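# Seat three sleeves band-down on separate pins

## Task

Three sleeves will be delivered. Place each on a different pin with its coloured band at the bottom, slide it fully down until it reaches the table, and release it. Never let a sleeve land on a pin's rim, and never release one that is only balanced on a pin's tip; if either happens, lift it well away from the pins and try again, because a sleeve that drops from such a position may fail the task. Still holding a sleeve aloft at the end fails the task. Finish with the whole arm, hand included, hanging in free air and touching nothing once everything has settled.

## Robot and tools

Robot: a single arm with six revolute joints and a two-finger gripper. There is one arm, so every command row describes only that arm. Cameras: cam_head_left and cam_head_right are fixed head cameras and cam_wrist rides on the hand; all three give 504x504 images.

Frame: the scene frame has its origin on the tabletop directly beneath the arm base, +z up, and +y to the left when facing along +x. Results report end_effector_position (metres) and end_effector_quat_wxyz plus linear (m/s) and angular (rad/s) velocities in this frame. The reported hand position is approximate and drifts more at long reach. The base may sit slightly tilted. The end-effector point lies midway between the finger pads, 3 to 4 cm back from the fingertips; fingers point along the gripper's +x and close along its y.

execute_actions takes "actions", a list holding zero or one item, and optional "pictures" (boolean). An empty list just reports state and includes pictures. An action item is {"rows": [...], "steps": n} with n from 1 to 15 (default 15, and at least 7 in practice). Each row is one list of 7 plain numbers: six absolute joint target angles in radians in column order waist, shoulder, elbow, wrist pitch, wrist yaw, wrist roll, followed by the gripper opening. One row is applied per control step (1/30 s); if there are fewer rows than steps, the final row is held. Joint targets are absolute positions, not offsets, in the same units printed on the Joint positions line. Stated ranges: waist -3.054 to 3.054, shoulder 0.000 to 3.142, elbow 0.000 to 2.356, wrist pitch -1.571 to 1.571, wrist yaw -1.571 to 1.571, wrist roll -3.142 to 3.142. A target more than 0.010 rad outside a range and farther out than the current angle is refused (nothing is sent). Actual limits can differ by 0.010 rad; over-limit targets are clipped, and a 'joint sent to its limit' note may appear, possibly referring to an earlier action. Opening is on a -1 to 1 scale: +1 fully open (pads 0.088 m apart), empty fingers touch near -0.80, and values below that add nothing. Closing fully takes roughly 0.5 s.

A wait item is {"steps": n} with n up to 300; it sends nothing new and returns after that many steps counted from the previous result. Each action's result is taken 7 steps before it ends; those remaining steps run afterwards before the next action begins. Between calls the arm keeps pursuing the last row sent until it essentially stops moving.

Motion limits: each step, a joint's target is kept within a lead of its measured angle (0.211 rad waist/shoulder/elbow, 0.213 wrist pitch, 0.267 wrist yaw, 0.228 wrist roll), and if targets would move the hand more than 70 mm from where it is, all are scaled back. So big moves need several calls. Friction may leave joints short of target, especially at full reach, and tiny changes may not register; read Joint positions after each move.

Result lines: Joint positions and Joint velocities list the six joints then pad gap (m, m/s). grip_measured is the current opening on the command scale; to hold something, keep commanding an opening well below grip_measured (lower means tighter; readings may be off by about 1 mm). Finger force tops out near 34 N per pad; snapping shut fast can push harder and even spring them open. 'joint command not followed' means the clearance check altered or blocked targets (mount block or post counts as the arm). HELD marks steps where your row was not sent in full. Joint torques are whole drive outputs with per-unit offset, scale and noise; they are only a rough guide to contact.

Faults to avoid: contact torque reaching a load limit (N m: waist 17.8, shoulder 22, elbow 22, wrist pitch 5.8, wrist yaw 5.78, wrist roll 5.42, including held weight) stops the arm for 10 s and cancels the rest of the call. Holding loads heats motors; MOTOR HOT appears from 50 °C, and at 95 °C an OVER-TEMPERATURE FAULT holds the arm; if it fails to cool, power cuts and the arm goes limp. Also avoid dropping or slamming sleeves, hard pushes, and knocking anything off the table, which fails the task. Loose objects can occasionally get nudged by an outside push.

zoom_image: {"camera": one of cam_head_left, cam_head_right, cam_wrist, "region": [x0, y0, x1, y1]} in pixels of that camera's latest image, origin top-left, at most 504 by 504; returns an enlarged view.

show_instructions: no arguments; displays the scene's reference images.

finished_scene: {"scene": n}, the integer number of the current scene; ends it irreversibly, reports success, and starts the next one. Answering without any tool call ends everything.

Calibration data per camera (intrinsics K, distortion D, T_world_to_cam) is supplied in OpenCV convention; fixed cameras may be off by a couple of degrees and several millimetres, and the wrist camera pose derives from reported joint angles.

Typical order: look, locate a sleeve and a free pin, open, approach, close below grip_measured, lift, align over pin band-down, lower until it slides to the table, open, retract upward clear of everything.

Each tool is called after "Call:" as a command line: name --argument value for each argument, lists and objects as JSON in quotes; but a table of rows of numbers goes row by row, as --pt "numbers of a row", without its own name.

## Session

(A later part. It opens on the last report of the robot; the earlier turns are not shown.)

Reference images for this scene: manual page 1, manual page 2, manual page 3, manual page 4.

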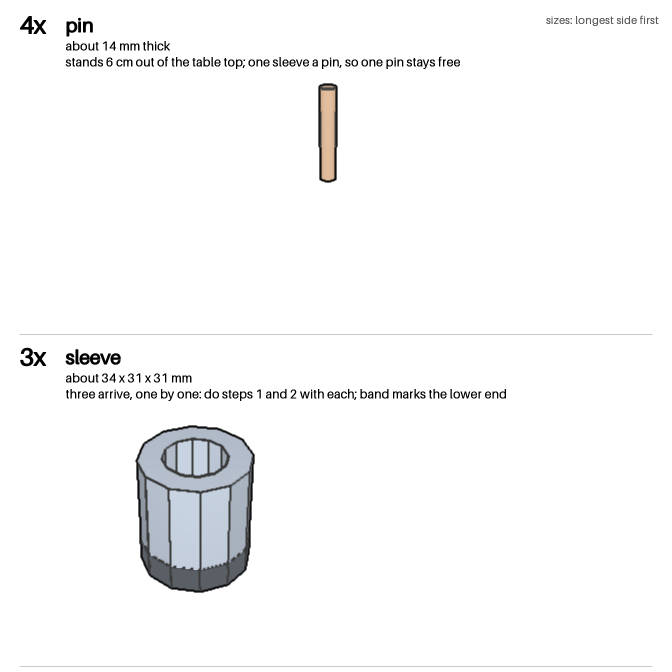

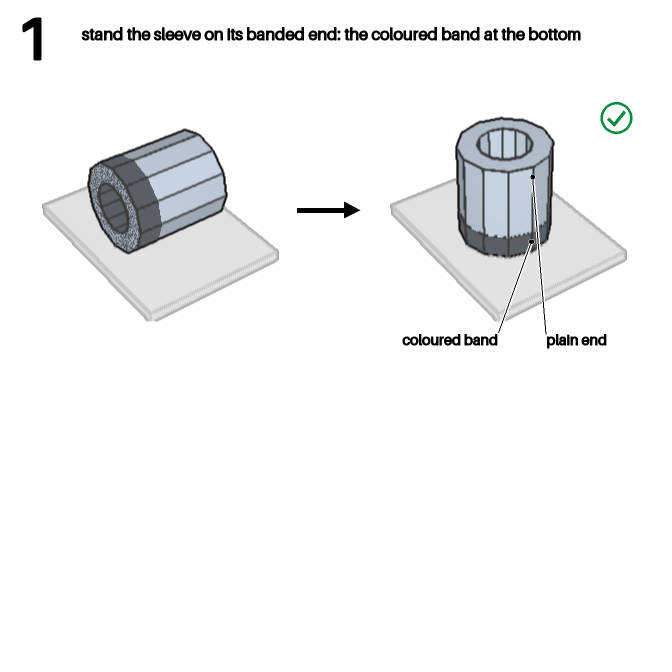

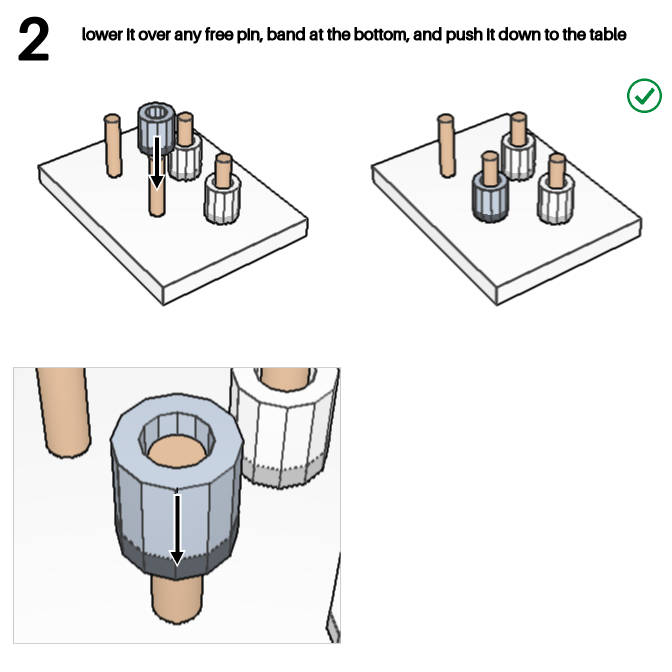

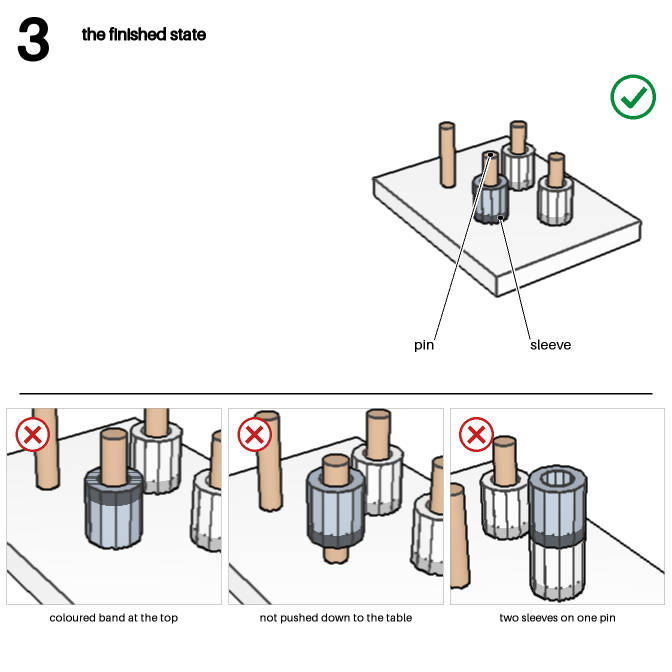

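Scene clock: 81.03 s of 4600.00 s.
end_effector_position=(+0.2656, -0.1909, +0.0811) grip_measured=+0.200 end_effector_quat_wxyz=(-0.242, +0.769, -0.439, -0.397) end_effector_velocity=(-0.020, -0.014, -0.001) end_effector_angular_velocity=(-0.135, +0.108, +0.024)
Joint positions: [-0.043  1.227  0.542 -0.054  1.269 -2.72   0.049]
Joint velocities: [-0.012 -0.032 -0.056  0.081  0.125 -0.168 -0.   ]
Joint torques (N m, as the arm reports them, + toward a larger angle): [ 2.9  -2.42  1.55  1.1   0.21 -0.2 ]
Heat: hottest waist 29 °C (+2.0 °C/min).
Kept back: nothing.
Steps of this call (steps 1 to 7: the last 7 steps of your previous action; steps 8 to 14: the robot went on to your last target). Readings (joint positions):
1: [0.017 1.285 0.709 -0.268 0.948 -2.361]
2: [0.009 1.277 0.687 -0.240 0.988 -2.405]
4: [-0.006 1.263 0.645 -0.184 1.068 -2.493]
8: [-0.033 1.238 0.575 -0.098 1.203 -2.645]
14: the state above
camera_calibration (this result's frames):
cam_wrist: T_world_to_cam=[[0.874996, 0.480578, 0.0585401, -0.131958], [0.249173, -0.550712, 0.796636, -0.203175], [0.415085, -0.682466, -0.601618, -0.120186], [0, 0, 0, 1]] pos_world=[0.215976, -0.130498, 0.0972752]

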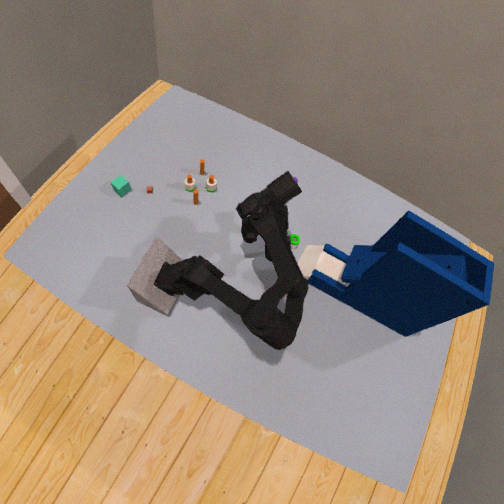

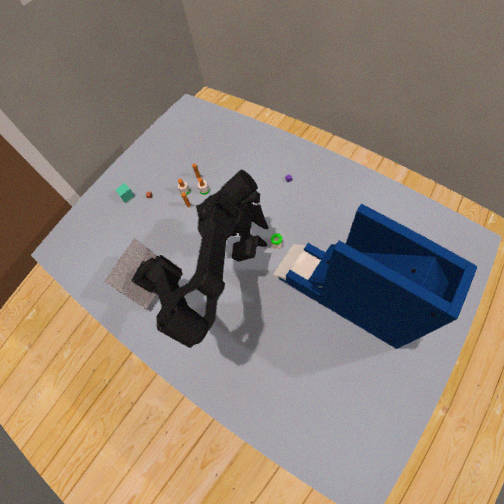

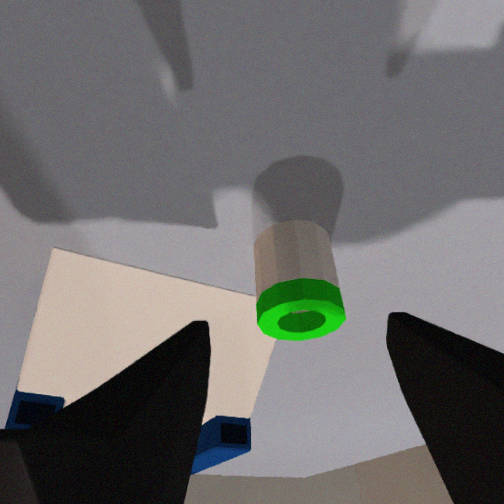

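Call:
execute_actions --actions '[]'

Call:
zoom_image --camera "cam_wrist" --region '[200, 200, 400, 400]'

Scene clock: 81.20 s of 4600.00 s.
end_effector_position=(+0.2638, -0.1923, +0.0810) grip_measured=+0.200 end_effector_quat_wxyz=(-0.235, +0.768, -0.443, -0.398) end_effector_velocity=(-0.005, -0.003, -0.002) end_effector_angular_velocity=(-0.034, +0.039, +0.029)
Joint positions: [-0.045  1.225  0.537 -0.046  1.281 -2.733  0.049]
Joint velocities: [-0.007 -0.007 -0.017  0.022  0.022 -0.066  0.   ]
Joint torques (N m, as the arm reports them, + toward a larger angle): [ 2.99 -2.45  1.49  1.05  0.31 -0.16]
Heat: hottest waist 29 °C (+2.0 °C/min).
Kept back: nothing.
Steps of this call (steps 1 to 5: the robot went on to your last target). Readings (joint positions):
1: [-0.044 1.227 0.541 -0.052 1.272 -2.724]
2: [-0.044 1.226 0.540 -0.050 1.276 -2.727]
4: [-0.045 1.226 0.538 -0.047 1.279 -2.732]
5: the state above
camera_calibration (this result's frames):
cam_wrist: T_world_to_cam=[[0.875526, 0.481155, 0.0440877, -0.128525], [0.256893, -0.540841, 0.800935, -0.203881], [0.409218, -0.689914, -0.597126, -0.12074], [0, 0, 0, 1]] pos_world=[0.214312, -0.131727, 0.096865]

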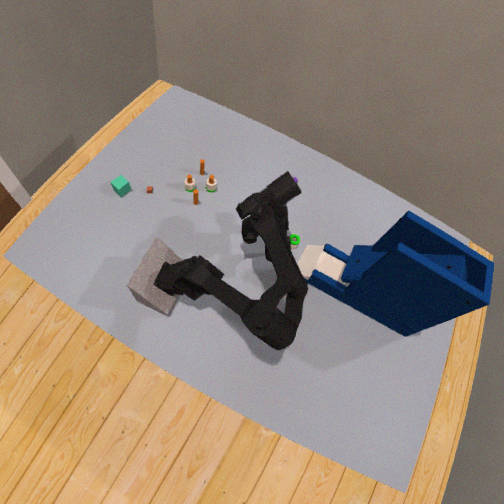

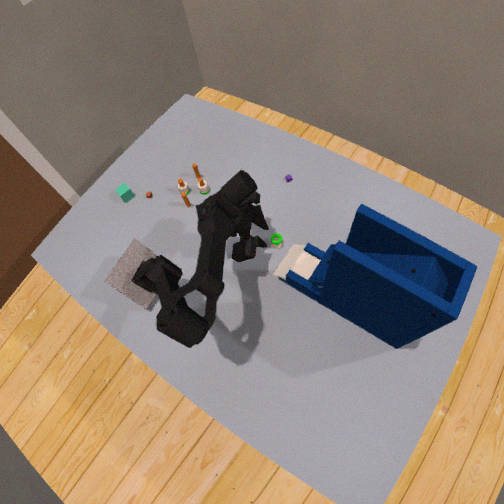

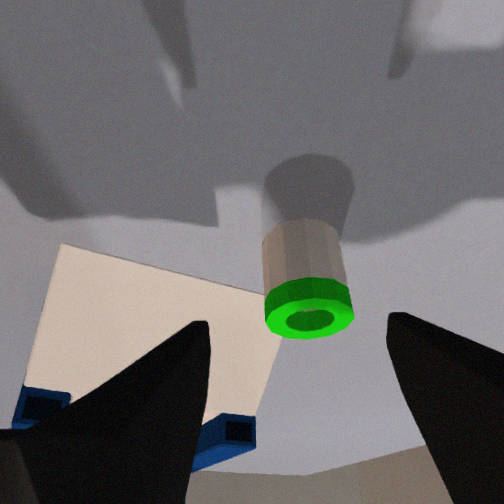

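Region (200, 200, 400, 400) of cam_wrist's 504x504 image, scaled by 2.520, with more detail than that image has.

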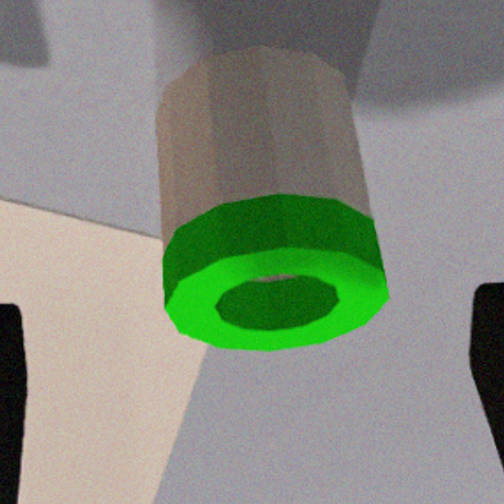

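Call:
execute_actions --actions '[{"rows":[[-0.054,1.245,0.524,-0.025,1.280,-2.752,0.2],[-0.062,1.258,0.524,0.000,1.272,-2.770,0.2],[-0.072,1.268,0.523,0.030,1.263,-2.792,0.2],[-0.083,1.277,0.522,0.062,1.254,-2.815,0.2],[-0.095,1.284,0.521,0.094,1.246,-2.838,0.2],[-0.107,1.291,0.520,0.125,1.238,-2.860,0.2],[-0.1185,1.297,0.519,0.154,1.230,-2.881,0.2],[-0.134,1.304,0.515,0.189,1.217,-2.906,0.2],[-0.150,1.312,0.511,0.223,1.204,-2.930,0.2],[-0.165,1.319,0.507,0.255,1.191,-2.953,0.2],[-0.1805,1.327,0.504,0.286,1.178,-2.974,0.2],[-0.196,1.335,0.502,0.315,1.164,-2.993,0.2],[-0.211,1.344,0.500,0.342,1.151,-3.011,0.2],[-0.224,1.351,0.498,0.365,1.139,-3.026,0.2],[-0.234,1.357,0.497,0.382,1.130,-3.037,0.2]],"steps":15}]'

Call:
execute_actions --actions '[{"rows":[[-0.241,1.361,0.496,0.3925,1.124,-3.044,0.2]],"steps":15}]' --pictures true

Scene clock: 83.40 s of 4600.00 s.
end_effector_position=(+0.2729, -0.1958, +0.0718) grip_measured=+0.200 end_effector_quat_wxyz=(-0.230, +0.768, -0.442, -0.401) end_effector_velocity=(+0.049, -0.036, -0.059) end_effector_angular_velocity=(+0.019, -0.013, -0.013)
Joint positions: [-0.09   1.271  0.532  0.09   1.249 -2.834  0.049]
Joint velocities: [-0.325  0.212 -0.046  0.828 -0.271 -0.579 -0.   ]
Joint torques (N m, as the arm reports them, + toward a larger angle): [ 2.69 -1.31  1.89  1.13  0.   -0.18]
Heat: hottest waist 29 °C (+2.0 °C/min).
Steps of this call (steps 1 to 15: the robot went on to your last target; steps 16 to 58: nothing new was sent; steps 59 to 66: the first 8 steps of this action). Readings (joint positions):
59: [-0.046 1.225 0.535 -0.041 1.285 -2.740]
60: [-0.047 1.227 0.535 -0.033 1.285 -2.746]
62: [-0.056 1.238 0.535 -0.003 1.277 -2.766]
66: the state above

Scene clock: 83.90 s of 4600.00 s.
end_effector_position=(+0.2844, -0.2134, +0.0442) grip_measured=+0.200 end_effector_quat_wxyz=(-0.230, +0.767, -0.444, -0.401) end_effector_velocity=(+0.004, -0.005, -0.008) end_effector_angular_velocity=(-0.009, +0.008, +0.042)
Joint positions: [-0.231  1.348  0.507  0.379  1.132 -3.032  0.049]
Joint velocities: [-0.042  0.022 -0.007  0.081 -0.051 -0.095  0.   ]
Joint torques (N m, as the arm reports them, + toward a larger angle): [ 3.43 -1.71  1.12  1.12 -0.13 -0.17]
Heat: hottest waist 29 °C (+2.0 °C/min).
Steps of this call (steps 1 to 7: the last 7 steps of your previous action; steps 8 to 15: the first 8 steps of this action). Readings (joint positions):
8: [-0.197 1.329 0.514 0.315 1.162 -2.989]
9: [-0.208 1.335 0.512 0.333 1.154 -3.001]
11: [-0.222 1.343 0.509 0.356 1.143 -3.018]
15: the state above
camera_calibration (this result's frames):
cam_wrist: T_world_to_cam=[[0.874502, 0.483903, 0.0329105, -0.133425], [0.26625, -0.535664, 0.801358, -0.192639], [0.405409, -0.692028, -0.597278, -0.165051], [0, 0, 0, 1]] pos_world=[0.234884, -0.152845, 0.060183]

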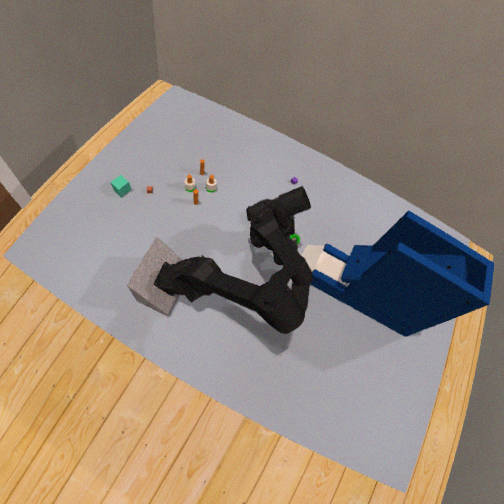

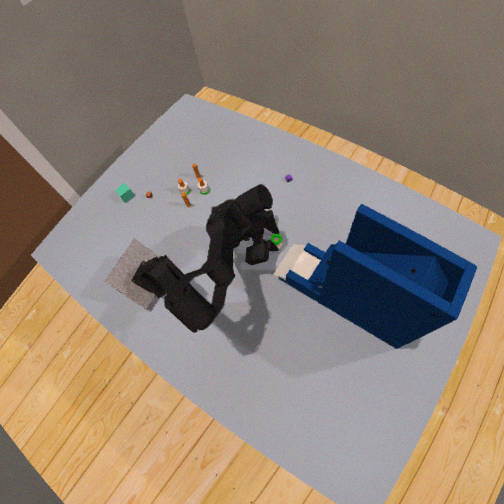

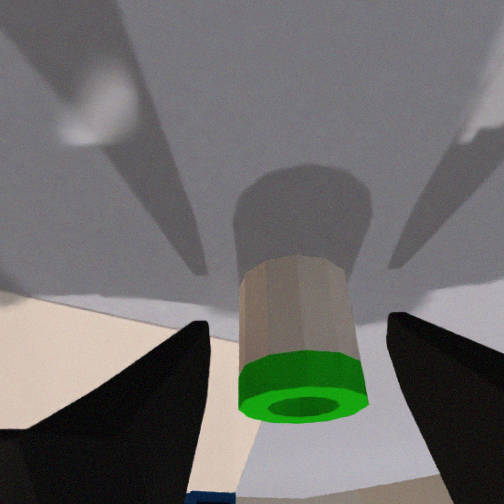

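Call:
execute_actions --actions '[{"rows":[[-0.241,1.361,0.496,0.3925,1.124,-3.044,0.1],[-0.241,1.361,0.496,0.3925,1.124,-3.044,0.0],[-0.241,1.361,0.496,0.3925,1.124,-3.044,-0.08],[-0.241,1.361,0.496,0.3925,1.124,-3.044,-0.15],[-0.241,1.361,0.496,0.3925,1.124,-3.044,-0.22],[-0.241,1.361,0.496,0.3925,1.124,-3.044,-0.3],[-0.241,1.361,0.496,0.3925,1.124,-3.044,-0.4],[-0.241,1.361,0.496,0.3925,1.124,-3.044,-0.5]],"steps":15}]'

Scene clock: 84.63 s of 4600.00 s.
end_effector_position=(+0.2849, -0.2142, +0.0434) grip_measured=-0.167 end_effector_quat_wxyz=(-0.230, +0.768, -0.443, -0.401) end_effector_velocity=(+0.000, -0.000, -0.000) end_effector_angular_velocity=(-0.003, +0.003, +0.015)
Joint positions: [-0.236  1.351  0.506  0.39   1.127 -3.04   0.031]
Joint velocities: [-0.002 -0.002 -0.002  0.007 -0.007 -0.022  0.015]
Joint torques (N m, as the arm reports them, + toward a larger angle): [ 3.24 -1.72  1.2   1.16 -0.12 -0.19]
Heat: hottest waist 29 °C (+2.0 °C/min).
Steps of this call (steps 1 to 7: the last 7 steps of your previous action; steps 8 to 14: the robot went on to your last target; steps 15 to 22: the first 8 steps of this action). Readings (joint positions):
15: [-0.236 1.351 0.506 0.390 1.127 -3.040]
16: [-0.236 1.351 0.506 0.390 1.127 -3.040]
18: [-0.236 1.351 0.506 0.390 1.127 -3.040]
22: the state above

Call:
execute_actions --actions '[{"rows":[[-0.229,1.338,0.519,0.378,1.133,-3.030,-0.5],[-0.218,1.332,0.521,0.358,1.142,-3.016,-0.5],[-0.203,1.324,0.524,0.330,1.153,-2.998,-0.5],[-0.186,1.315,0.530,0.296,1.162,-2.976,-0.5],[-0.168,1.308,0.540,0.258,1.166,-2.954,-0.5],[-0.150,1.304,0.554,0.217,1.164,-2.933,-0.5],[-0.132,1.304,0.571,0.175,1.156,-2.913,-0.5],[-0.114,1.307,0.591,0.132,1.142,-2.894,-0.5],[-0.097,1.312,0.613,0.089,1.123,-2.876,-0.5],[-0.080,1.319,0.637,0.046,1.10,-2.858,-0.5],[-0.064,1.328,0.662,0.003,1.074,-2.841,-0.5],[-0.048,1.338,0.688,-0.040,1.046,-2.824,-0.5],[-0.033,1.349,0.714,-0.083,1.016,-2.807,-0.5],[-0.019,1.361,0.740,-0.126,0.985,-2.790,-0.5],[-0.006,1.374,0.766,-0.169,0.953,-2.773,-0.5]],"steps":15}]'

Call:
execute_actions --actions '[{"rows":[[0.006,1.388,0.792,-0.212,0.921,-2.756,-0.5],[0.017,1.402,0.818,-0.255,0.889,-2.739,-0.5],[0.027,1.417,0.844,-0.298,0.857,-2.722,-0.5],[0.035,1.432,0.870,-0.341,0.825,-2.705,-0.5],[0.041,1.448,0.896,-0.384,0.793,-2.688,-0.5],[0.045,1.464,0.922,-0.427,0.761,-2.671,-0.5],[0.047,1.480,0.948,-0.470,0.729,-2.654,-0.5],[0.047,1.497,0.974,-0.513,0.697,-2.637,-0.5],[0.045,1.514,1.000,-0.556,0.665,-2.620,-0.5],[0.041,1.531,1.026,-0.599,0.633,-2.603,-0.5],[0.035,1.549,1.052,-0.642,0.601,-2.586,-0.5],[0.027,1.567,1.078,-0.685,0.569,-2.569,-0.5],[0.017,1.585,1.104,-0.728,0.537,-2.552,-0.5],[0.005,1.603,1.130,-0.771,0.505,-2.535,-0.5],[-0.008,1.622,1.155,-0.814,0.473,-2.518,-0.5]],"steps":15}]'

Call:
execute_actions --actions '[{"rows":[[-0.023,1.641,1.180,-0.857,0.441,-2.500,-0.5],[-0.039,1.660,1.204,-0.900,0.409,-2.482,-0.5],[-0.057,1.680,1.228,-0.943,0.377,-2.464,-0.5],[-0.076,1.700,1.251,-0.986,0.345,-2.446,-0.5],[-0.096,1.720,1.274,-1.029,0.314,-2.428,-0.5],[-0.117,1.740,1.296,-1.072,0.284,-2.410,-0.5],[-0.139,1.760,1.317,-1.115,0.255,-2.392,-0.5],[-0.162,1.780,1.337,-1.158,0.227,-2.374,-0.5],[-0.186,1.800,1.356,-1.201,0.200,-2.356,-0.5],[-0.210,1.820,1.374,-1.244,0.175,-2.338,-0.5],[-0.235,1.840,1.391,-1.287,0.152,-2.320,-0.5],[-0.260,1.860,1.407,-1.329,0.131,-2.302,-0.5],[-0.285,1.879,1.421,-1.369,0.112,-2.284,-0.5],[-0.310,1.897,1.433,-1.405,0.095,-2.266,-0.5],[-0.334,1.914,1.443,-1.436,0.081,-2.249,-0.5]],"steps":15}]'

Call:
execute_actions --actions '[{"rows":[[-0.356,1.929,1.450,-1.461,0.070,-2.234,-0.5],[-0.375,1.941,1.455,-1.479,0.062,-2.222,-0.5],[-0.390,1.950,1.458,-1.490,0.057,-2.214,-0.5],[-0.400,1.956,1.459,-1.495,0.055,-2.211,-0.5],[-0.405,1.959,1.459,-1.4955,0.055,-2.211,-0.5]],"steps":15}]'

Call:
execute_actions --actions '[]'

Scene clock: 95.87 s of 4600.00 s.
end_effector_position=(+0.2876, -0.2039, +0.0566) grip_measured=-0.166 end_effector_quat_wxyz=(-0.236, +0.773, -0.429, -0.403) end_effector_velocity=(+0.075, +0.061, +0.121) end_effector_angular_velocity=(+0.198, -0.231, +0.261)
Joint positions: [-0.172  1.325  0.535  0.251  1.151 -2.958  0.031]
Joint velocities: [ 0.471 -0.11   0.383 -0.989  0.007  0.505 -0.   ]
Joint torques (N m, as the arm reports them, + toward a larger angle): [ 4.04 -3.02  3.99  0.89 -0.01  0.06]
Heat: hottest waist 28 °C (+1.0 °C/min).
Steps of this call (steps 1 to 7: the last 7 steps of your previous action; steps 8 to 15: the robot went on to your last target; steps 16 to 329: nothing new was sent; steps 330 to 337: the first 8 steps of this action). Readings (joint positions):
330: [-0.236 1.352 0.505 0.392 1.126 -3.041]
331: [-0.235 1.351 0.506 0.389 1.127 -3.039]
333: [-0.224 1.345 0.508 0.358 1.138 -3.021]
337: the state above

Scene clock: 96.37 s of 4600.00 s.
end_effector_position=(+0.3506, -0.1267, +0.1133) grip_measured=-0.166 end_effector_quat_wxyz=(-0.313, +0.807, -0.193, -0.463) end_effector_velocity=(+0.053, +0.183, +0.050) end_effector_angular_velocity=(+0.869, +0.266, +0.850)
Joint positions: [ 0.029  1.434  0.875 -0.361  0.808 -2.7    0.031]
Joint velocities: [ 0.159  0.457  0.774 -1.326 -0.945  0.505 -0.   ]
Joint torques (N m, as the arm reports them, + toward a larger angle): [ 4.85 -1.6   4.43  0.8  -0.27  0.1 ]
Heat: hottest waist 28 °C (+1.0 °C/min).
Steps of this call (steps 1 to 7: the last 7 steps of your previous action; steps 8 to 15: the first 8 steps of this action). Readings (joint positions):
8: [-0.046 1.342 0.699 -0.062 1.018 -2.819]
9: [-0.032 1.352 0.725 -0.104 0.990 -2.802]
11: [-0.006 1.377 0.775 -0.190 0.931 -2.768]
15: the state above

Scene clock: 96.87 s of 4600.00 s.
end_effector_position=(+0.3339, -0.0811, +0.0978) grip_measured=-0.166 end_effector_quat_wxyz=(-0.396, +0.613, -0.064, -0.681) end_effector_velocity=(-0.123, -0.003, -0.098) end_effector_angular_velocity=(+0.826, +1.531, +0.057)
Joint positions: [-0.087  1.7    1.252 -1.005  0.334 -2.44   0.031]
Joint velocities: [-0.598  0.589  0.672 -1.311 -0.901  0.549 -0.   ]
Joint torques (N m, as the arm reports them, + toward a larger angle): [ 5.22 -2.67  3.39  0.3  -0.6   0.09]
Heat: hottest waist 28 °C (+1.0 °C/min).
Steps of this call (steps 1 to 7: the last 7 steps of your previous action; steps 8 to 15: the first 8 steps of this action). Readings (joint positions):
8: [0.019 1.568 1.082 -0.703 0.554 -2.564]
9: [0.009 1.586 1.108 -0.747 0.522 -2.546]
11: [-0.017 1.622 1.157 -0.832 0.458 -2.511]
15: the state above

Scene clock: 97.37 s of 4600.00 s.
end_effector_position=(+0.2697, -0.1024, +0.0544) grip_measured=-0.166 end_effector_quat_wxyz=(+0.440, -0.288, +0.135, +0.839) end_effector_velocity=(-0.036, -0.013, -0.015) end_effector_angular_velocity=(+0.131, +0.396, -0.062)
Joint positions: [-0.387  1.934  1.441 -1.468  0.072 -2.228  0.031]
Joint velocities: [-0.178  0.12   0.066 -0.212 -0.139  0.095 -0.   ]
Joint torques (N m, as the arm reports them, + toward a larger angle): [ 6.41 -4.27  2.41 -0.52 -0.79  0.12]
Heat: hottest waist 28 °C (+1.0 °C/min).
Steps of this call (steps 1 to 7: the last 7 steps of your previous action; steps 8 to 15: the first 8 steps of this action). Readings (joint positions):
8: [-0.268 1.855 1.398 -1.336 0.136 -2.297]
9: [-0.293 1.872 1.409 -1.368 0.120 -2.281]
11: [-0.336 1.901 1.426 -1.419 0.095 -2.254]
15: the state above

Scene clock: 97.60 s of 4600.00 s.
end_effector_position=(+0.2674, -0.1036, +0.0549) grip_measured=-0.166 end_effector_quat_wxyz=(+0.442, -0.273, +0.139, +0.843) end_effector_velocity=(-0.006, +0.002, +0.002) end_effector_angular_velocity=(+0.045, +0.045, +0.007)
Joint positions: [-0.397  1.942  1.451 -1.489  0.06  -2.216  0.031]
Joint velocities: [-0.017  0.017  0.007 -0.037 -0.037 -0.007 -0.   ]
Joint torques (N m, as the arm reports them, + toward a larger angle): [ 5.71 -3.86  2.14 -0.53 -0.81  0.08]
Heat: hottest waist 28 °C (+1.0 °C/min).
Kept back: nothing.
Steps of this call (steps 1 to 7: the last 7 steps of your previous action). Readings (joint positions):
1: [-0.391 1.937 1.444 -1.474 0.069 -2.225]
2: [-0.394 1.939 1.445 -1.478 0.066 -2.222]
4: [-0.396 1.941 1.448 -1.484 0.062 -2.219]
7: the state above
camera_calibration (this result's frames):
cam_wrist: T_world_to_cam=[[0.841014, 0.540909, -0.0105979, -0.154865], [0.432751, -0.684347, -0.586853, -0.121589], [-0.324686, 0.488965, -0.809624, 0.253461], [0, 0, 0, 1]] pos_world=[0.265156, -0.123375, 0.132213]

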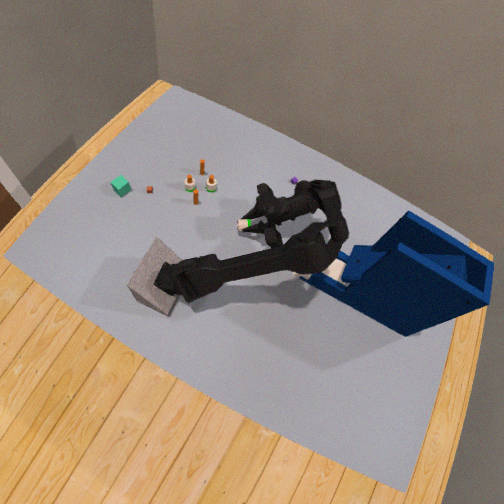

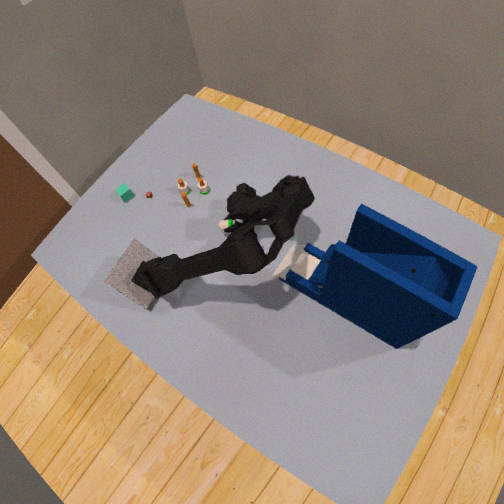

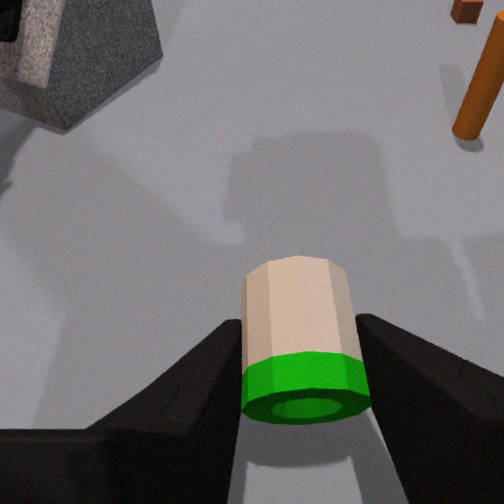

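Call:
execute_actions --actions '[{"rows":[[-0.409,1.964,1.440,-1.486,0.061,-2.222,-0.5],[-0.414,1.969,1.437,-1.480,0.063,-2.227,-0.5],[-0.420,1.974,1.435,-1.473,0.065,-2.232,-0.5],[-0.426,1.979,1.433,-1.466,0.068,-2.238,-0.5],[-0.432,1.984,1.431,-1.460,0.070,-2.243,-0.5],[-0.437,1.988,1.429,-1.454,0.072,-2.248,-0.5],[-0.441,1.992,1.427,-1.449,0.0735,-2.252,-0.5]],"steps":15}]'

Call:
execute_actions --actions '[{"steps":9}]'

Scene clock: 98.30 s of 4600.00 s.
end_effector_position=(+0.2664, -0.1026, +0.0423) grip_measured=-0.166 end_effector_quat_wxyz=(+0.441, -0.267, +0.139, +0.845) end_effector_velocity=(-0.020, +0.007, -0.069) end_effector_angular_velocity=(+0.019, +0.071, +0.074)
Joint positions: [-0.424  1.967  1.443 -1.465  0.065 -2.237  0.031]
Joint velocities: [-0.139  0.129 -0.076  0.11   0.066 -0.125 -0.   ]
Joint torques (N m, as the arm reports them, + toward a larger angle): [ 6.05 -4.35  0.65 -0.22 -0.58 -0.17]
Heat: hottest waist 29 °C (+2.0 °C/min).
Steps of this call (steps 1 to 13: the robot went on to your last target; steps 14 to 21: the first 8 steps of this action). Readings (joint positions):
14: [-0.400 1.945 1.452 -1.493 0.058 -2.215]
15: [-0.401 1.946 1.452 -1.493 0.058 -2.215]
17: [-0.405 1.950 1.451 -1.487 0.058 -2.220]
21: the state above

Scene clock: 98.60 s of 4600.00 s.
end_effector_position=(+0.2649, -0.1016, +0.0363) grip_measured=-0.166 end_effector_quat_wxyz=(+0.439, -0.265, +0.138, +0.847) end_effector_velocity=(-0.003, -0.003, -0.000) end_effector_angular_velocity=(-0.002, +0.001, +0.005)
Joint positions: [-0.436  1.978  1.435 -1.453  0.07  -2.247  0.031]
Joint velocities: [-0.007 -0.007 -0.002 -0.007  0.007 -0.007  0.   ]
Joint torques (N m, as the arm reports them, + toward a larger angle): [ 5.77 -4.12  0.21 -0.25 -0.5  -0.16]
Heat: hottest waist 29 °C (+2.0 °C/min).
Kept back: nothing.
Steps of this call (steps 1 to 7: the last 7 steps of your previous action; steps 8 to 9: the robot went on to your last target). Readings (joint positions):
1: [-0.428 1.971 1.440 -1.462 0.067 -2.239]
2: [-0.432 1.974 1.438 -1.460 0.068 -2.242]
4: [-0.435 1.977 1.436 -1.457 0.069 -2.244]
8: [-0.436 1.978 1.435 -1.454 0.070 -2.247]
9: the state above

Call:
execute_actions --actions '[{"rows":[[-0.443,1.9936,1.4265,-1.4467,0.0743,-2.254,-0.5],[-0.445,1.9952,1.426,-1.4444,0.0751,-2.256,-0.5],[-0.447,1.9968,1.4255,-1.442,0.076,-2.258,-0.5]],"steps":15}]'

Scene clock: 99.07 s of 4600.00 s.
end_effector_position=(+0.2652, -0.1016, +0.0346) grip_measured=-0.166 end_effector_quat_wxyz=(+0.439, -0.266, +0.137, +0.847) end_effector_velocity=(-0.003, +0.003, +0.001) end_effector_angular_velocity=(+0.015, +0.006, +0.014)
Joint positions: [-0.439  1.98   1.435 -1.448  0.071 -2.253  0.031]
Joint velocities: [ 0.002  0.002 -0.007 -0.007 -0.007 -0.007 -0.   ]
Joint torques (N m, as the arm reports them, + toward a larger angle): [ 5.54 -3.87  0.14 -0.14 -0.46 -0.13]
Heat: hottest waist 29 °C (+2.0 °C/min).
Steps of this call (steps 1 to 6: the robot went on to your last target; steps 7 to 14: the first 8 steps of this action). Readings (joint positions):
7: [-0.436 1.978 1.435 -1.452 0.070 -2.249]
8: [-0.436 1.978 1.435 -1.451 0.070 -2.249]
10: [-0.438 1.979 1.435 -1.448 0.071 -2.251]
14: the state above

Contact seems reached (stalled). Release.

Call:
execute_actions --actions '[{"rows":[[-0.444,1.993,1.428,-1.446,0.073,-2.256,-0.35],[-0.444,1.993,1.428,-1.446,0.073,-2.256,-0.22],[-0.444,1.993,1.428,-1.446,0.073,-2.256,-0.14],[-0.444,1.993,1.428,-1.446,0.073,-2.256,-0.05],[-0.444,1.993,1.428,-1.446,0.073,-2.256,0.05],[-0.444,1.993,1.428,-1.446,0.073,-2.256,0.2]],"steps":12}]'

Call:
execute_actions --actions '[]'

Scene clock: 99.53 s of 4600.00 s.
end_effector_position=(+0.2651, -0.1016, +0.0346) grip_measured=-0.157 end_effector_quat_wxyz=(+0.439, -0.266, +0.137, +0.847) end_effector_velocity=(-0.002, +0.000, +0.001) end_effector_angular_velocity=(+0.012, +0.003, +0.004)
Joint positions: [-0.439  1.98   1.434 -1.448  0.072 -2.254  0.031]
Joint velocities: [-0.002 -0.002 -0.002 -0.007 -0.007 -0.007  0.024]
Joint torques (N m, as the arm reports them, + toward a larger angle): [ 5.71 -4.17  0.36 -0.26 -0.53 -0.12]
Heat: hottest waist 29 °C (+2.0 °C/min).
Steps of this call (steps 1 to 7: the last 7 steps of your previous action; steps 8 to 9: the robot went on to your last target; steps 10 to 14: the first 5 steps of this action). Readings (joint positions):
10: [-0.439 1.980 1.434 -1.448 0.071 -2.254]
11: [-0.439 1.980 1.434 -1.448 0.071 -2.254]
13: [-0.439 1.980 1.434 -1.448 0.071 -2.254]
14: the state above

Scene clock: 99.77 s of 4600.00 s.
end_effector_position=(+0.2651, -0.1016, +0.0344) grip_measured=+0.136 end_effector_quat_wxyz=(+0.439, -0.266, +0.137, +0.847) end_effector_velocity=(+0.000, -0.000, -0.001) end_effector_angular_velocity=(+0.007, -0.003, -0.010)
Joint positions: [-0.439  1.98   1.434 -1.448  0.072 -2.254  0.046]
Joint velocities: [-0.007 -0.002 -0.002  0.007 -0.007 -0.007  0.025]
Joint torques (N m, as the arm reports them, + toward a larger angle): [ 5.76 -4.22  0.39 -0.31 -0.55 -0.1 ]
Heat: hottest waist 29 °C (+2.0 °C/min).
Kept back: nothing.
Steps of this call (steps 1 to 7: the last 7 steps of your previous action). Readings (joint positions):
1: [-0.439 1.980 1.434 -1.448 0.072 -2.254]
2: [-0.439 1.980 1.434 -1.448 0.072 -2.254]
4: [-0.439 1.980 1.434 -1.448 0.072 -2.254]
7: the state above
camera_calibration (this result's frames):
cam_wrist: T_world_to_cam=[[0.836549, 0.54764, -0.0166281, -0.152096], [0.430664, -0.676017, -0.597938, -0.129485], [-0.338696, 0.493043, -0.80137, 0.23896], [0, 0, 0, 1]] pos_world=[0.263935, -0.122058, 0.111543]

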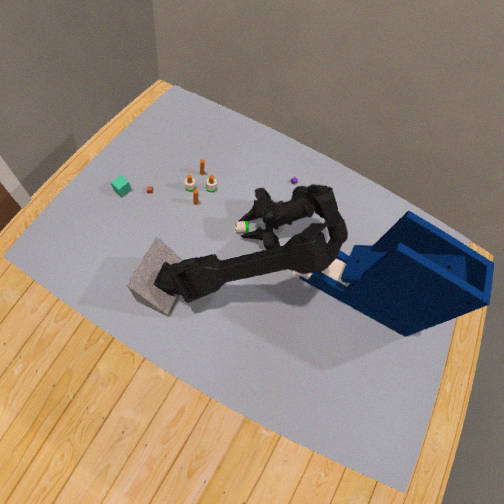

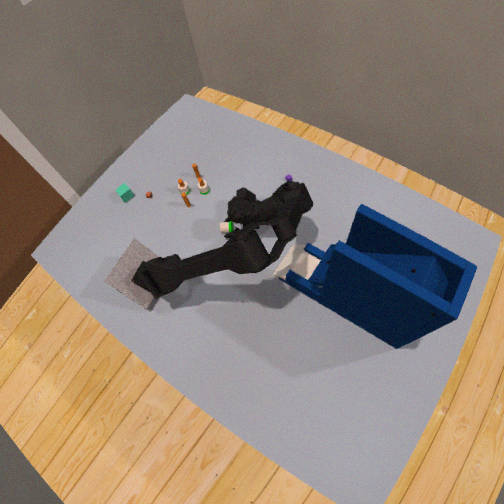

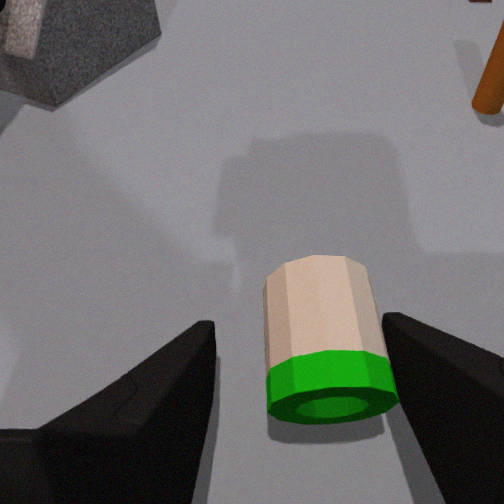

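Call:
execute_actions --actions '[{"steps":10}]' --pictures true

Call:
zoom_image --camera "cam_wrist" --region '[200, 230, 440, 470]'

Scene clock: 100.10 s of 4600.00 s.
end_effector_position=(+0.2651, -0.1015, +0.0345) grip_measured=+0.196 end_effector_quat_wxyz=(+0.439, -0.266, +0.137, +0.847) end_effector_velocity=(+0.001, +0.001, -0.000) end_effector_angular_velocity=(+0.014, -0.017, +0.002)
Joint positions: [-0.439  1.98   1.434 -1.448  0.071 -2.254  0.049]
Joint velocities: [-0.002 -0.002 -0.002  0.007 -0.007 -0.022  0.001]
Joint torques (N m, as the arm reports them, + toward a larger angle): [ 5.76 -4.23  0.39 -0.32 -0.55 -0.1 ]
Heat: hottest waist 29 °C (+2.0 °C/min).
Kept back: nothing.
Steps of this call (steps 1 to 10: the robot went on to your last target). Readings (joint positions):
1: [-0.439 1.980 1.434 -1.448 0.072 -2.254]
2: [-0.439 1.980 1.434 -1.448 0.072 -2.254]
4: [-0.439 1.980 1.434 -1.448 0.072 -2.254]
8: [-0.439 1.980 1.434 -1.448 0.071 -2.254]
10: the state above
The arm was judged still, so your last target was given up. Only a new action makes it travel on or press farther. Fingers that are still opening or closing keep moving.
camera_calibration (this result's frames):
cam_wrist: T_world_to_cam=[[0.836656, 0.547481, -0.0165013, -0.15218], [0.430495, -0.675909, -0.598181, -0.129377], [-0.338646, 0.493368, -0.801191, 0.238988], [0, 0, 0, 1]] pos_world=[0.263951, -0.122041, 0.111573]

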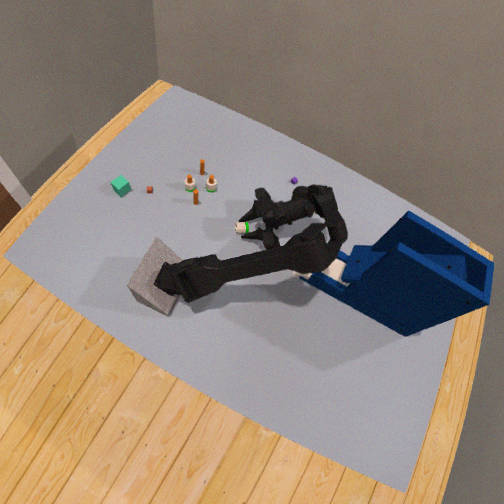

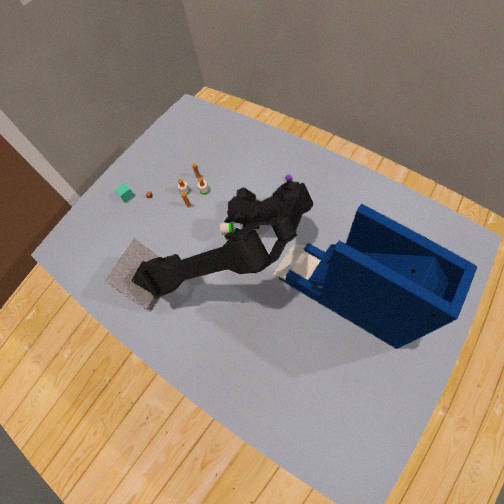

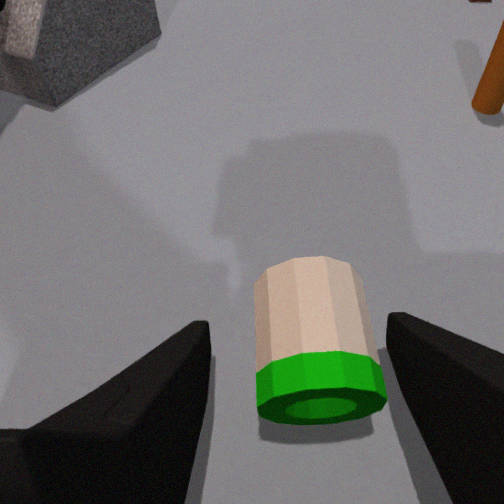

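Region (200, 230, 440, 470) of cam_wrist's 504x504 image, scaled by 2.100, with more detail than that image has.

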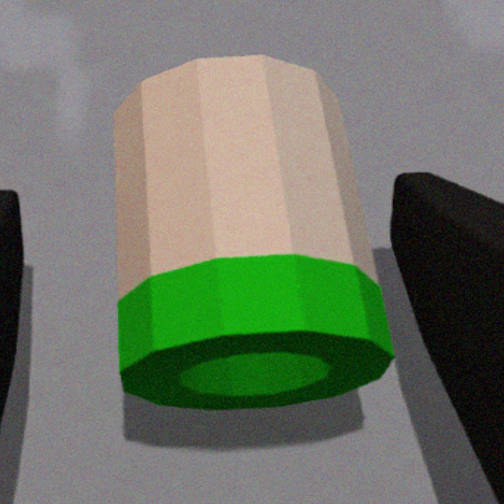

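Call:
execute_actions --actions '[{"rows":[[-0.432,1.964,1.446,-1.456,0.069,-2.246,0.2],[-0.422,1.956,1.449,-1.467,0.066,-2.237,0.2],[-0.408,1.945,1.452,-1.480,0.063,-2.225,0.2],[-0.390,1.932,1.453,-1.492,0.066,-2.210,0.2],[-0.368,1.916,1.450,-1.500,0.078,-2.194,0.2],[-0.342,1.898,1.442,-1.502,0.10,-2.178,0.2],[-0.313,1.878,1.429,-1.498,0.13,-2.163,0.2],[-0.282,1.857,1.412,-1.488,0.166,-2.148,0.2],[-0.249,1.835,1.391,-1.474,0.206,-2.133,0.2],[-0.215,1.813,1.367,-1.457,0.249,-2.118,0.2],[-0.180,1.791,1.341,-1.438,0.293,-2.103,0.2],[-0.145,1.769,1.313,-1.417,0.337,-2.088,0.2],[-0.110,1.748,1.284,-1.394,0.381,-2.073,0.2],[-0.076,1.728,1.254,-1.370,0.425,-2.058,0.2],[-0.043,1.709,1.224,-1.345,0.469,-2.043,0.2]],"steps":15}]'

Call:
execute_actions --actions '[{"rows":[[-0.011,1.692,1.194,-1.319,0.513,-2.028,0.2],[0.020,1.677,1.164,-1.292,0.557,-2.013,0.2],[0.049,1.665,1.134,-1.264,0.601,-1.998,0.2],[0.077,1.655,1.104,-1.235,0.645,-1.983,0.2],[0.103,1.648,1.074,-1.205,0.689,-1.968,0.2],[0.127,1.644,1.044,-1.174,0.733,-1.953,0.2],[0.149,1.643,1.014,-1.142,0.777,-1.938,0.2],[0.169,1.645,0.984,-1.109,0.821,-1.923,0.2],[0.187,1.650,0.954,-1.075,0.865,-1.908,0.2],[0.203,1.657,0.924,-1.041,0.909,-1.893,0.2],[0.217,1.665,0.894,-1.007,0.953,-1.878,0.2],[0.229,1.674,0.865,-0.973,0.997,-1.863,0.2],[0.240,1.683,0.836,-0.939,1.041,-1.848,0.2],[0.249,1.692,0.808,-0.905,1.085,-1.833,0.2],[0.256,1.701,0.780,-0.871,1.129,-1.818,0.2]],"steps":15}]'

Call:
execute_actions --actions '[{"rows":[[0.262,1.710,0.753,-0.838,1.173,-1.803,0.2],[0.266,1.718,0.727,-0.806,1.217,-1.789,0.2],[0.269,1.725,0.703,-0.776,1.261,-1.775,0.2],[0.272,1.731,0.681,-0.748,1.303,-1.762,0.2],[0.274,1.736,0.662,-0.723,1.342,-1.751,0.2],[0.275,1.740,0.646,-0.703,1.376,-1.742,0.2],[0.275,1.744,0.634,-0.688,1.403,-1.734,0.2],[0.275,1.746,0.626,-0.678,1.420,-1.730,0.2],[0.275,1.747,0.623,-0.673,1.428,-1.728,0.2]],"steps":15}]'

Call:
execute_actions --actions '[{"steps":14}]' --pictures true

Scene clock: 102.53 s of 4600.00 s.
end_effector_position=(+0.2658, -0.1027, +0.0566) grip_measured=+0.200 end_effector_quat_wxyz=(+0.426, -0.290, +0.150, +0.843) end_effector_velocity=(+0.039, -0.023, +0.162) end_effector_angular_velocity=(-0.720, -0.690, +0.195)
Joint positions: [-0.37   1.931  1.436 -1.483  0.101 -2.197  0.049]
Joint velocities: [ 0.701 -0.525 -0.056 -0.007  0.564  0.374 -0.   ]
Joint torques (N m, as the arm reports them, + toward a larger angle): [ 7.02 -6.83  0.4  -0.49 -0.54  0.14]
Heat: hottest waist 29 °C (+2.0 °C/min).
Steps of this call (steps 1 to 65: nothing new was sent; steps 66 to 73: the first 8 steps of this action). Readings (joint positions):
66: [-0.439 1.981 1.434 -1.448 0.072 -2.254]
67: [-0.439 1.980 1.434 -1.448 0.071 -2.253]
69: [-0.431 1.976 1.436 -1.461 0.071 -2.242]
73: the state above

Scene clock: 103.03 s of 4600.00 s.
end_effector_position=(+0.2661, -0.0858, +0.0964) grip_measured=+0.200 end_effector_quat_wxyz=(-0.302, +0.609, -0.251, -0.689) end_effector_velocity=(+0.010, +0.058, -0.009) end_effector_angular_velocity=(-1.142, -1.055, -0.004)
Joint positions: [ 0.085  1.67   1.099 -1.214  0.667 -1.979  0.049]
Joint velocities: [ 0.74  -0.193 -0.872  0.857  1.282  0.432  0.   ]
Joint torques (N m, as the arm reports them, + toward a larger angle): [ 4.95 -3.29  1.53  0.6  -0.06  0.13]
Heat: hottest waist 29 °C (+2.0 °C/min).
Steps of this call (steps 1 to 7: the last 7 steps of your previous action; steps 8 to 15: the first 8 steps of this action). Readings (joint positions):
8: [-0.122 1.765 1.298 -1.393 0.368 -2.083]
9: [-0.089 1.747 1.271 -1.371 0.409 -2.068]
11: [-0.027 1.714 1.215 -1.324 0.493 -2.039]
15: the state above

Scene clock: 103.53 s of 4600.00 s.
end_effector_position=(+0.2595, -0.0787, +0.0719) grip_measured=+0.200 end_effector_quat_wxyz=(-0.210, +0.782, -0.390, -0.438) end_effector_velocity=(-0.034, -0.045, -0.018) end_effector_angular_velocity=(-0.794, -0.571, -0.238)
Joint positions: [ 0.265  1.724  0.693 -0.755  1.304 -1.767  0.049]
Joint velocities: [ 0.056  0.134 -0.52   0.593  0.974  0.271 -0.   ]
Joint torques (N m, as the arm reports them, + toward a larger angle): [ 4.33 -1.76  1.86  0.72  0.52  0.15]
Heat: hottest waist 29 °C (+2.0 °C/min).
Steps of this call (steps 1 to 7: the last 7 steps of your previous action; steps 8 to 15: the first 8 steps of this action). Readings (joint positions):
8: [0.225 1.676 0.863 -0.955 1.018 -1.859]
9: [0.235 1.683 0.835 -0.922 1.062 -1.844]
11: [0.250 1.699 0.781 -0.858 1.149 -1.815]
15: the state above

Scene clock: 104.00 s of 4600.00 s.
end_effector_position=(+0.2566, -0.0844, +0.0723) grip_measured=+0.200 end_effector_quat_wxyz=(-0.198, +0.800, -0.416, -0.384) end_effector_velocity=(-0.002, -0.002, -0.001) end_effector_angular_velocity=(-0.025, -0.000, +0.007)
Joint positions: [ 0.273  1.738  0.635 -0.678  1.423 -1.732  0.049]
Joint velocities: [-0.002  0.002 -0.012  0.007  0.022 -0.007 -0.   ]
Joint torques (N m, as the arm reports them, + toward a larger angle): [ 4.63 -1.48  1.26  0.71  0.56  0.08]
Heat: hottest waist 29 °C (+2.0 °C/min).
Kept back: nothing.
Steps of this call (steps 1 to 7: the last 7 steps of your previous action; steps 8 to 14: the robot went on to your last target). Readings (joint positions):
1: [0.267 1.728 0.678 -0.737 1.332 -1.759]
2: [0.268 1.731 0.666 -0.723 1.354 -1.752]
4: [0.270 1.735 0.651 -0.703 1.384 -1.744]
8: [0.272 1.737 0.640 -0.685 1.412 -1.736]
14: the state above
camera_calibration (this result's frames):
cam_wrist: T_world_to_cam=[[0.825935, 0.562645, 0.0355079, -0.153537], [0.280243, -0.464402, 0.840116, -0.13906], [0.489177, -0.683931, -0.541243, -0.0725773], [0, 0, 0, 1]] pos_world=[0.201286, -0.0278307, 0.0829966]

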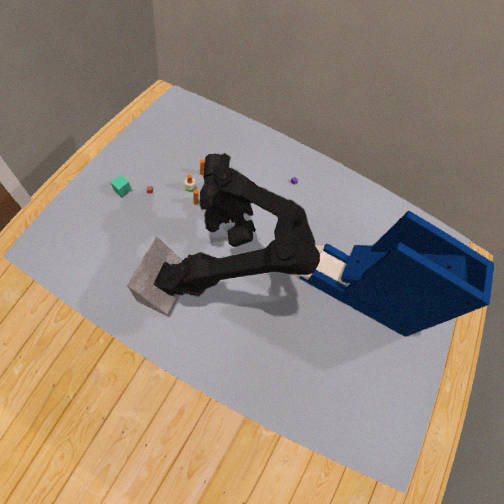

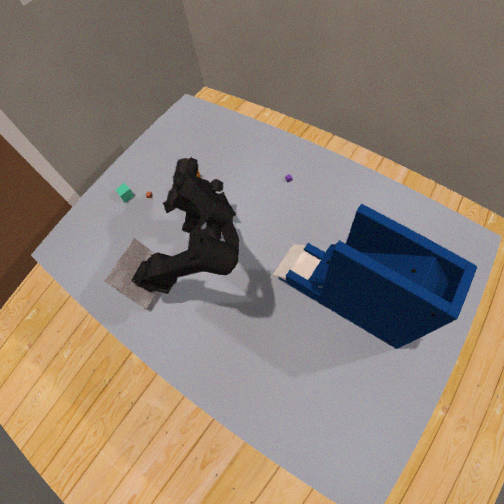

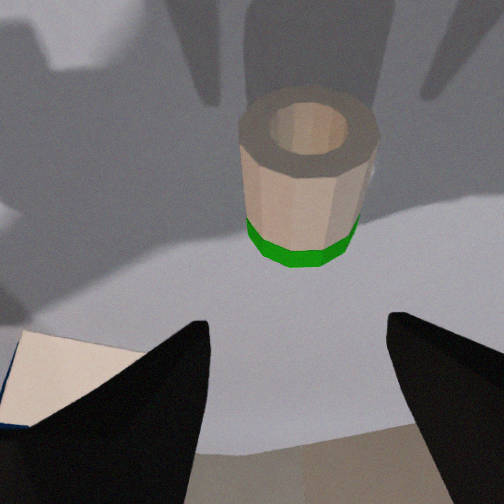

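Call:
zoom_image --camera "cam_wrist" --region '[210, 70, 410, 270]'

Region (210, 70, 410, 270) of cam_wrist's 504x504 image, scaled by 2.520, with more detail than that image has.

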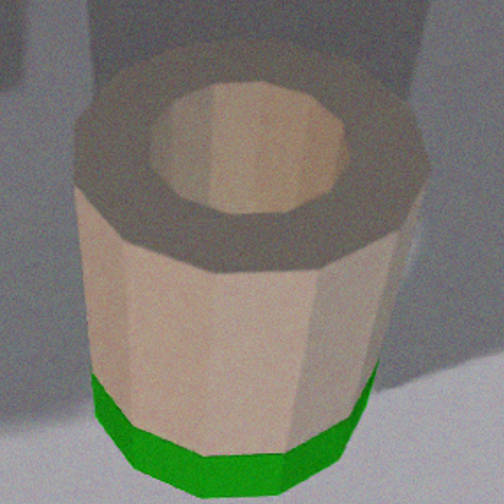

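Call:
execute_actions --actions '[{"rows":[[0.268,1.754,0.619,-0.662,1.428,-1.728,0.2],[0.267,1.765,0.611,-0.643,1.428,-1.728,0.2],[0.266,1.779,0.600,-0.618,1.428,-1.728,0.2],[0.265,1.795,0.588,-0.590,1.428,-1.728,0.2],[0.264,1.812,0.575,-0.560,1.428,-1.728,0.2],[0.263,1.829,0.563,-0.531,1.428,-1.728,0.2],[0.263,1.845,0.552,-0.504,1.428,-1.728,0.2],[0.262,1.860,0.541,-0.478,1.428,-1.728,0.2],[0.262,1.873,0.532,-0.456,1.428,-1.728,0.2],[0.262,1.883,0.525,-0.439,1.428,-1.728,0.2],[0.262,1.889,0.521,-0.429,1.428,-1.728,0.2],[0.262,1.893,0.519,-0.423,1.428,-1.728,0.2]],"steps":15}]'

Call:
execute_actions --actions '[{"steps":14}]' --pictures true

Scene clock: 105.23 s of 4600.00 s.
end_effector_position=(+0.2504, -0.0723, +0.0568) grip_measured=+0.200 end_effector_quat_wxyz=(-0.200, +0.800, -0.418, -0.381) end_effector_velocity=(-0.060, +0.076, -0.112) end_effector_angular_velocity=(-0.030, +0.076, +0.043)
Joint positions: [ 0.27   1.802  0.588 -0.561  1.427 -1.731  0.049]
Joint velocities: [-0.027  0.447 -0.33   0.696 -0.007 -0.007  0.   ]
Joint torques (N m, as the arm reports them, + toward a larger angle): [ 3.85 -1.41  0.91  0.71  0.46  0.08]
Heat: hottest waist 29 °C (+2.0 °C/min).
Steps of this call (steps 1 to 29: the robot went on to your last target; steps 30 to 37: the first 8 steps of this action). Readings (joint positions):
30: [0.273 1.739 0.633 -0.674 1.426 -1.732]
31: [0.273 1.741 0.632 -0.669 1.427 -1.732]
33: [0.273 1.752 0.624 -0.644 1.427 -1.732]
37: the state above

Scene clock: 105.70 s of 4600.00 s.
end_effector_position=(+0.2394, -0.0596, +0.0379) grip_measured=+0.200 end_effector_quat_wxyz=(-0.197, +0.799, -0.419, -0.383) end_effector_velocity=(-0.002, +0.001, -0.002) end_effector_angular_velocity=(-0.010, +0.000, +0.008)
Joint positions: [ 0.267  1.882  0.53  -0.43   1.428 -1.732  0.049]
Joint velocities: [ 0.002  0.012 -0.012  0.022  0.007 -0.007 -0.   ]
Joint torques (N m, as the arm reports them, + toward a larger angle): [ 3.85 -1.68  0.99  0.72  0.46  0.09]
Heat: hottest waist 29 °C (+2.0 °C/min).
Kept back: nothing.
Steps of this call (steps 1 to 7: the last 7 steps of your previous action; steps 8 to 14: the robot went on to your last target). Readings (joint positions):
1: [0.269 1.817 0.577 -0.538 1.427 -1.731]
2: [0.268 1.831 0.567 -0.517 1.427 -1.731]
4: [0.267 1.854 0.550 -0.481 1.428 -1.732]
8: [0.267 1.876 0.534 -0.445 1.428 -1.732]
14: the state above
camera_calibration (this result's frames):
cam_wrist: T_world_to_cam=[[0.828682, 0.55886, 0.0310164, -0.152819], [0.27986, -0.461695, 0.841734, -0.0936751], [0.484732, -0.688849, -0.539001, -0.0651812], [0, 0, 0, 1]] pos_world=[0.184449, -0.00274504, 0.0484566]

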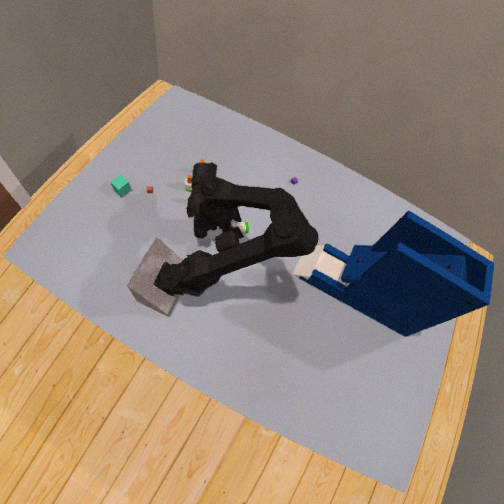

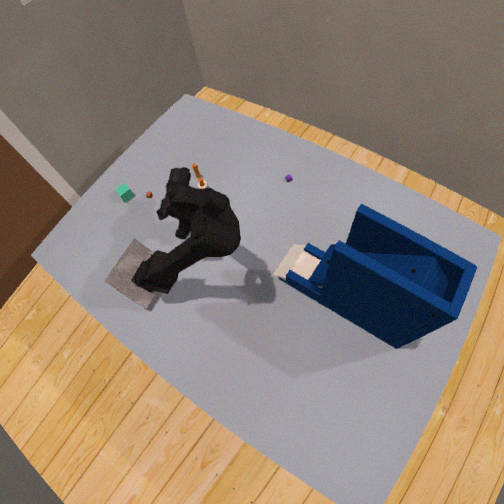

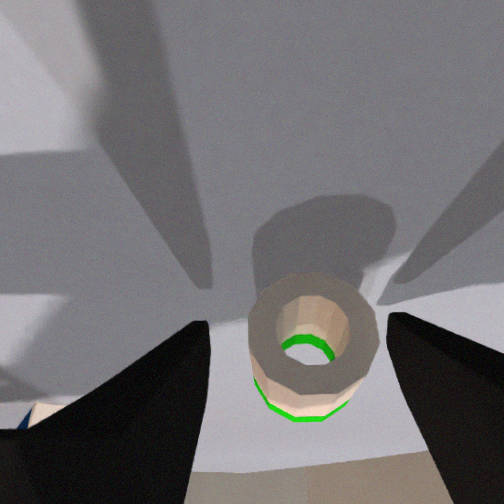

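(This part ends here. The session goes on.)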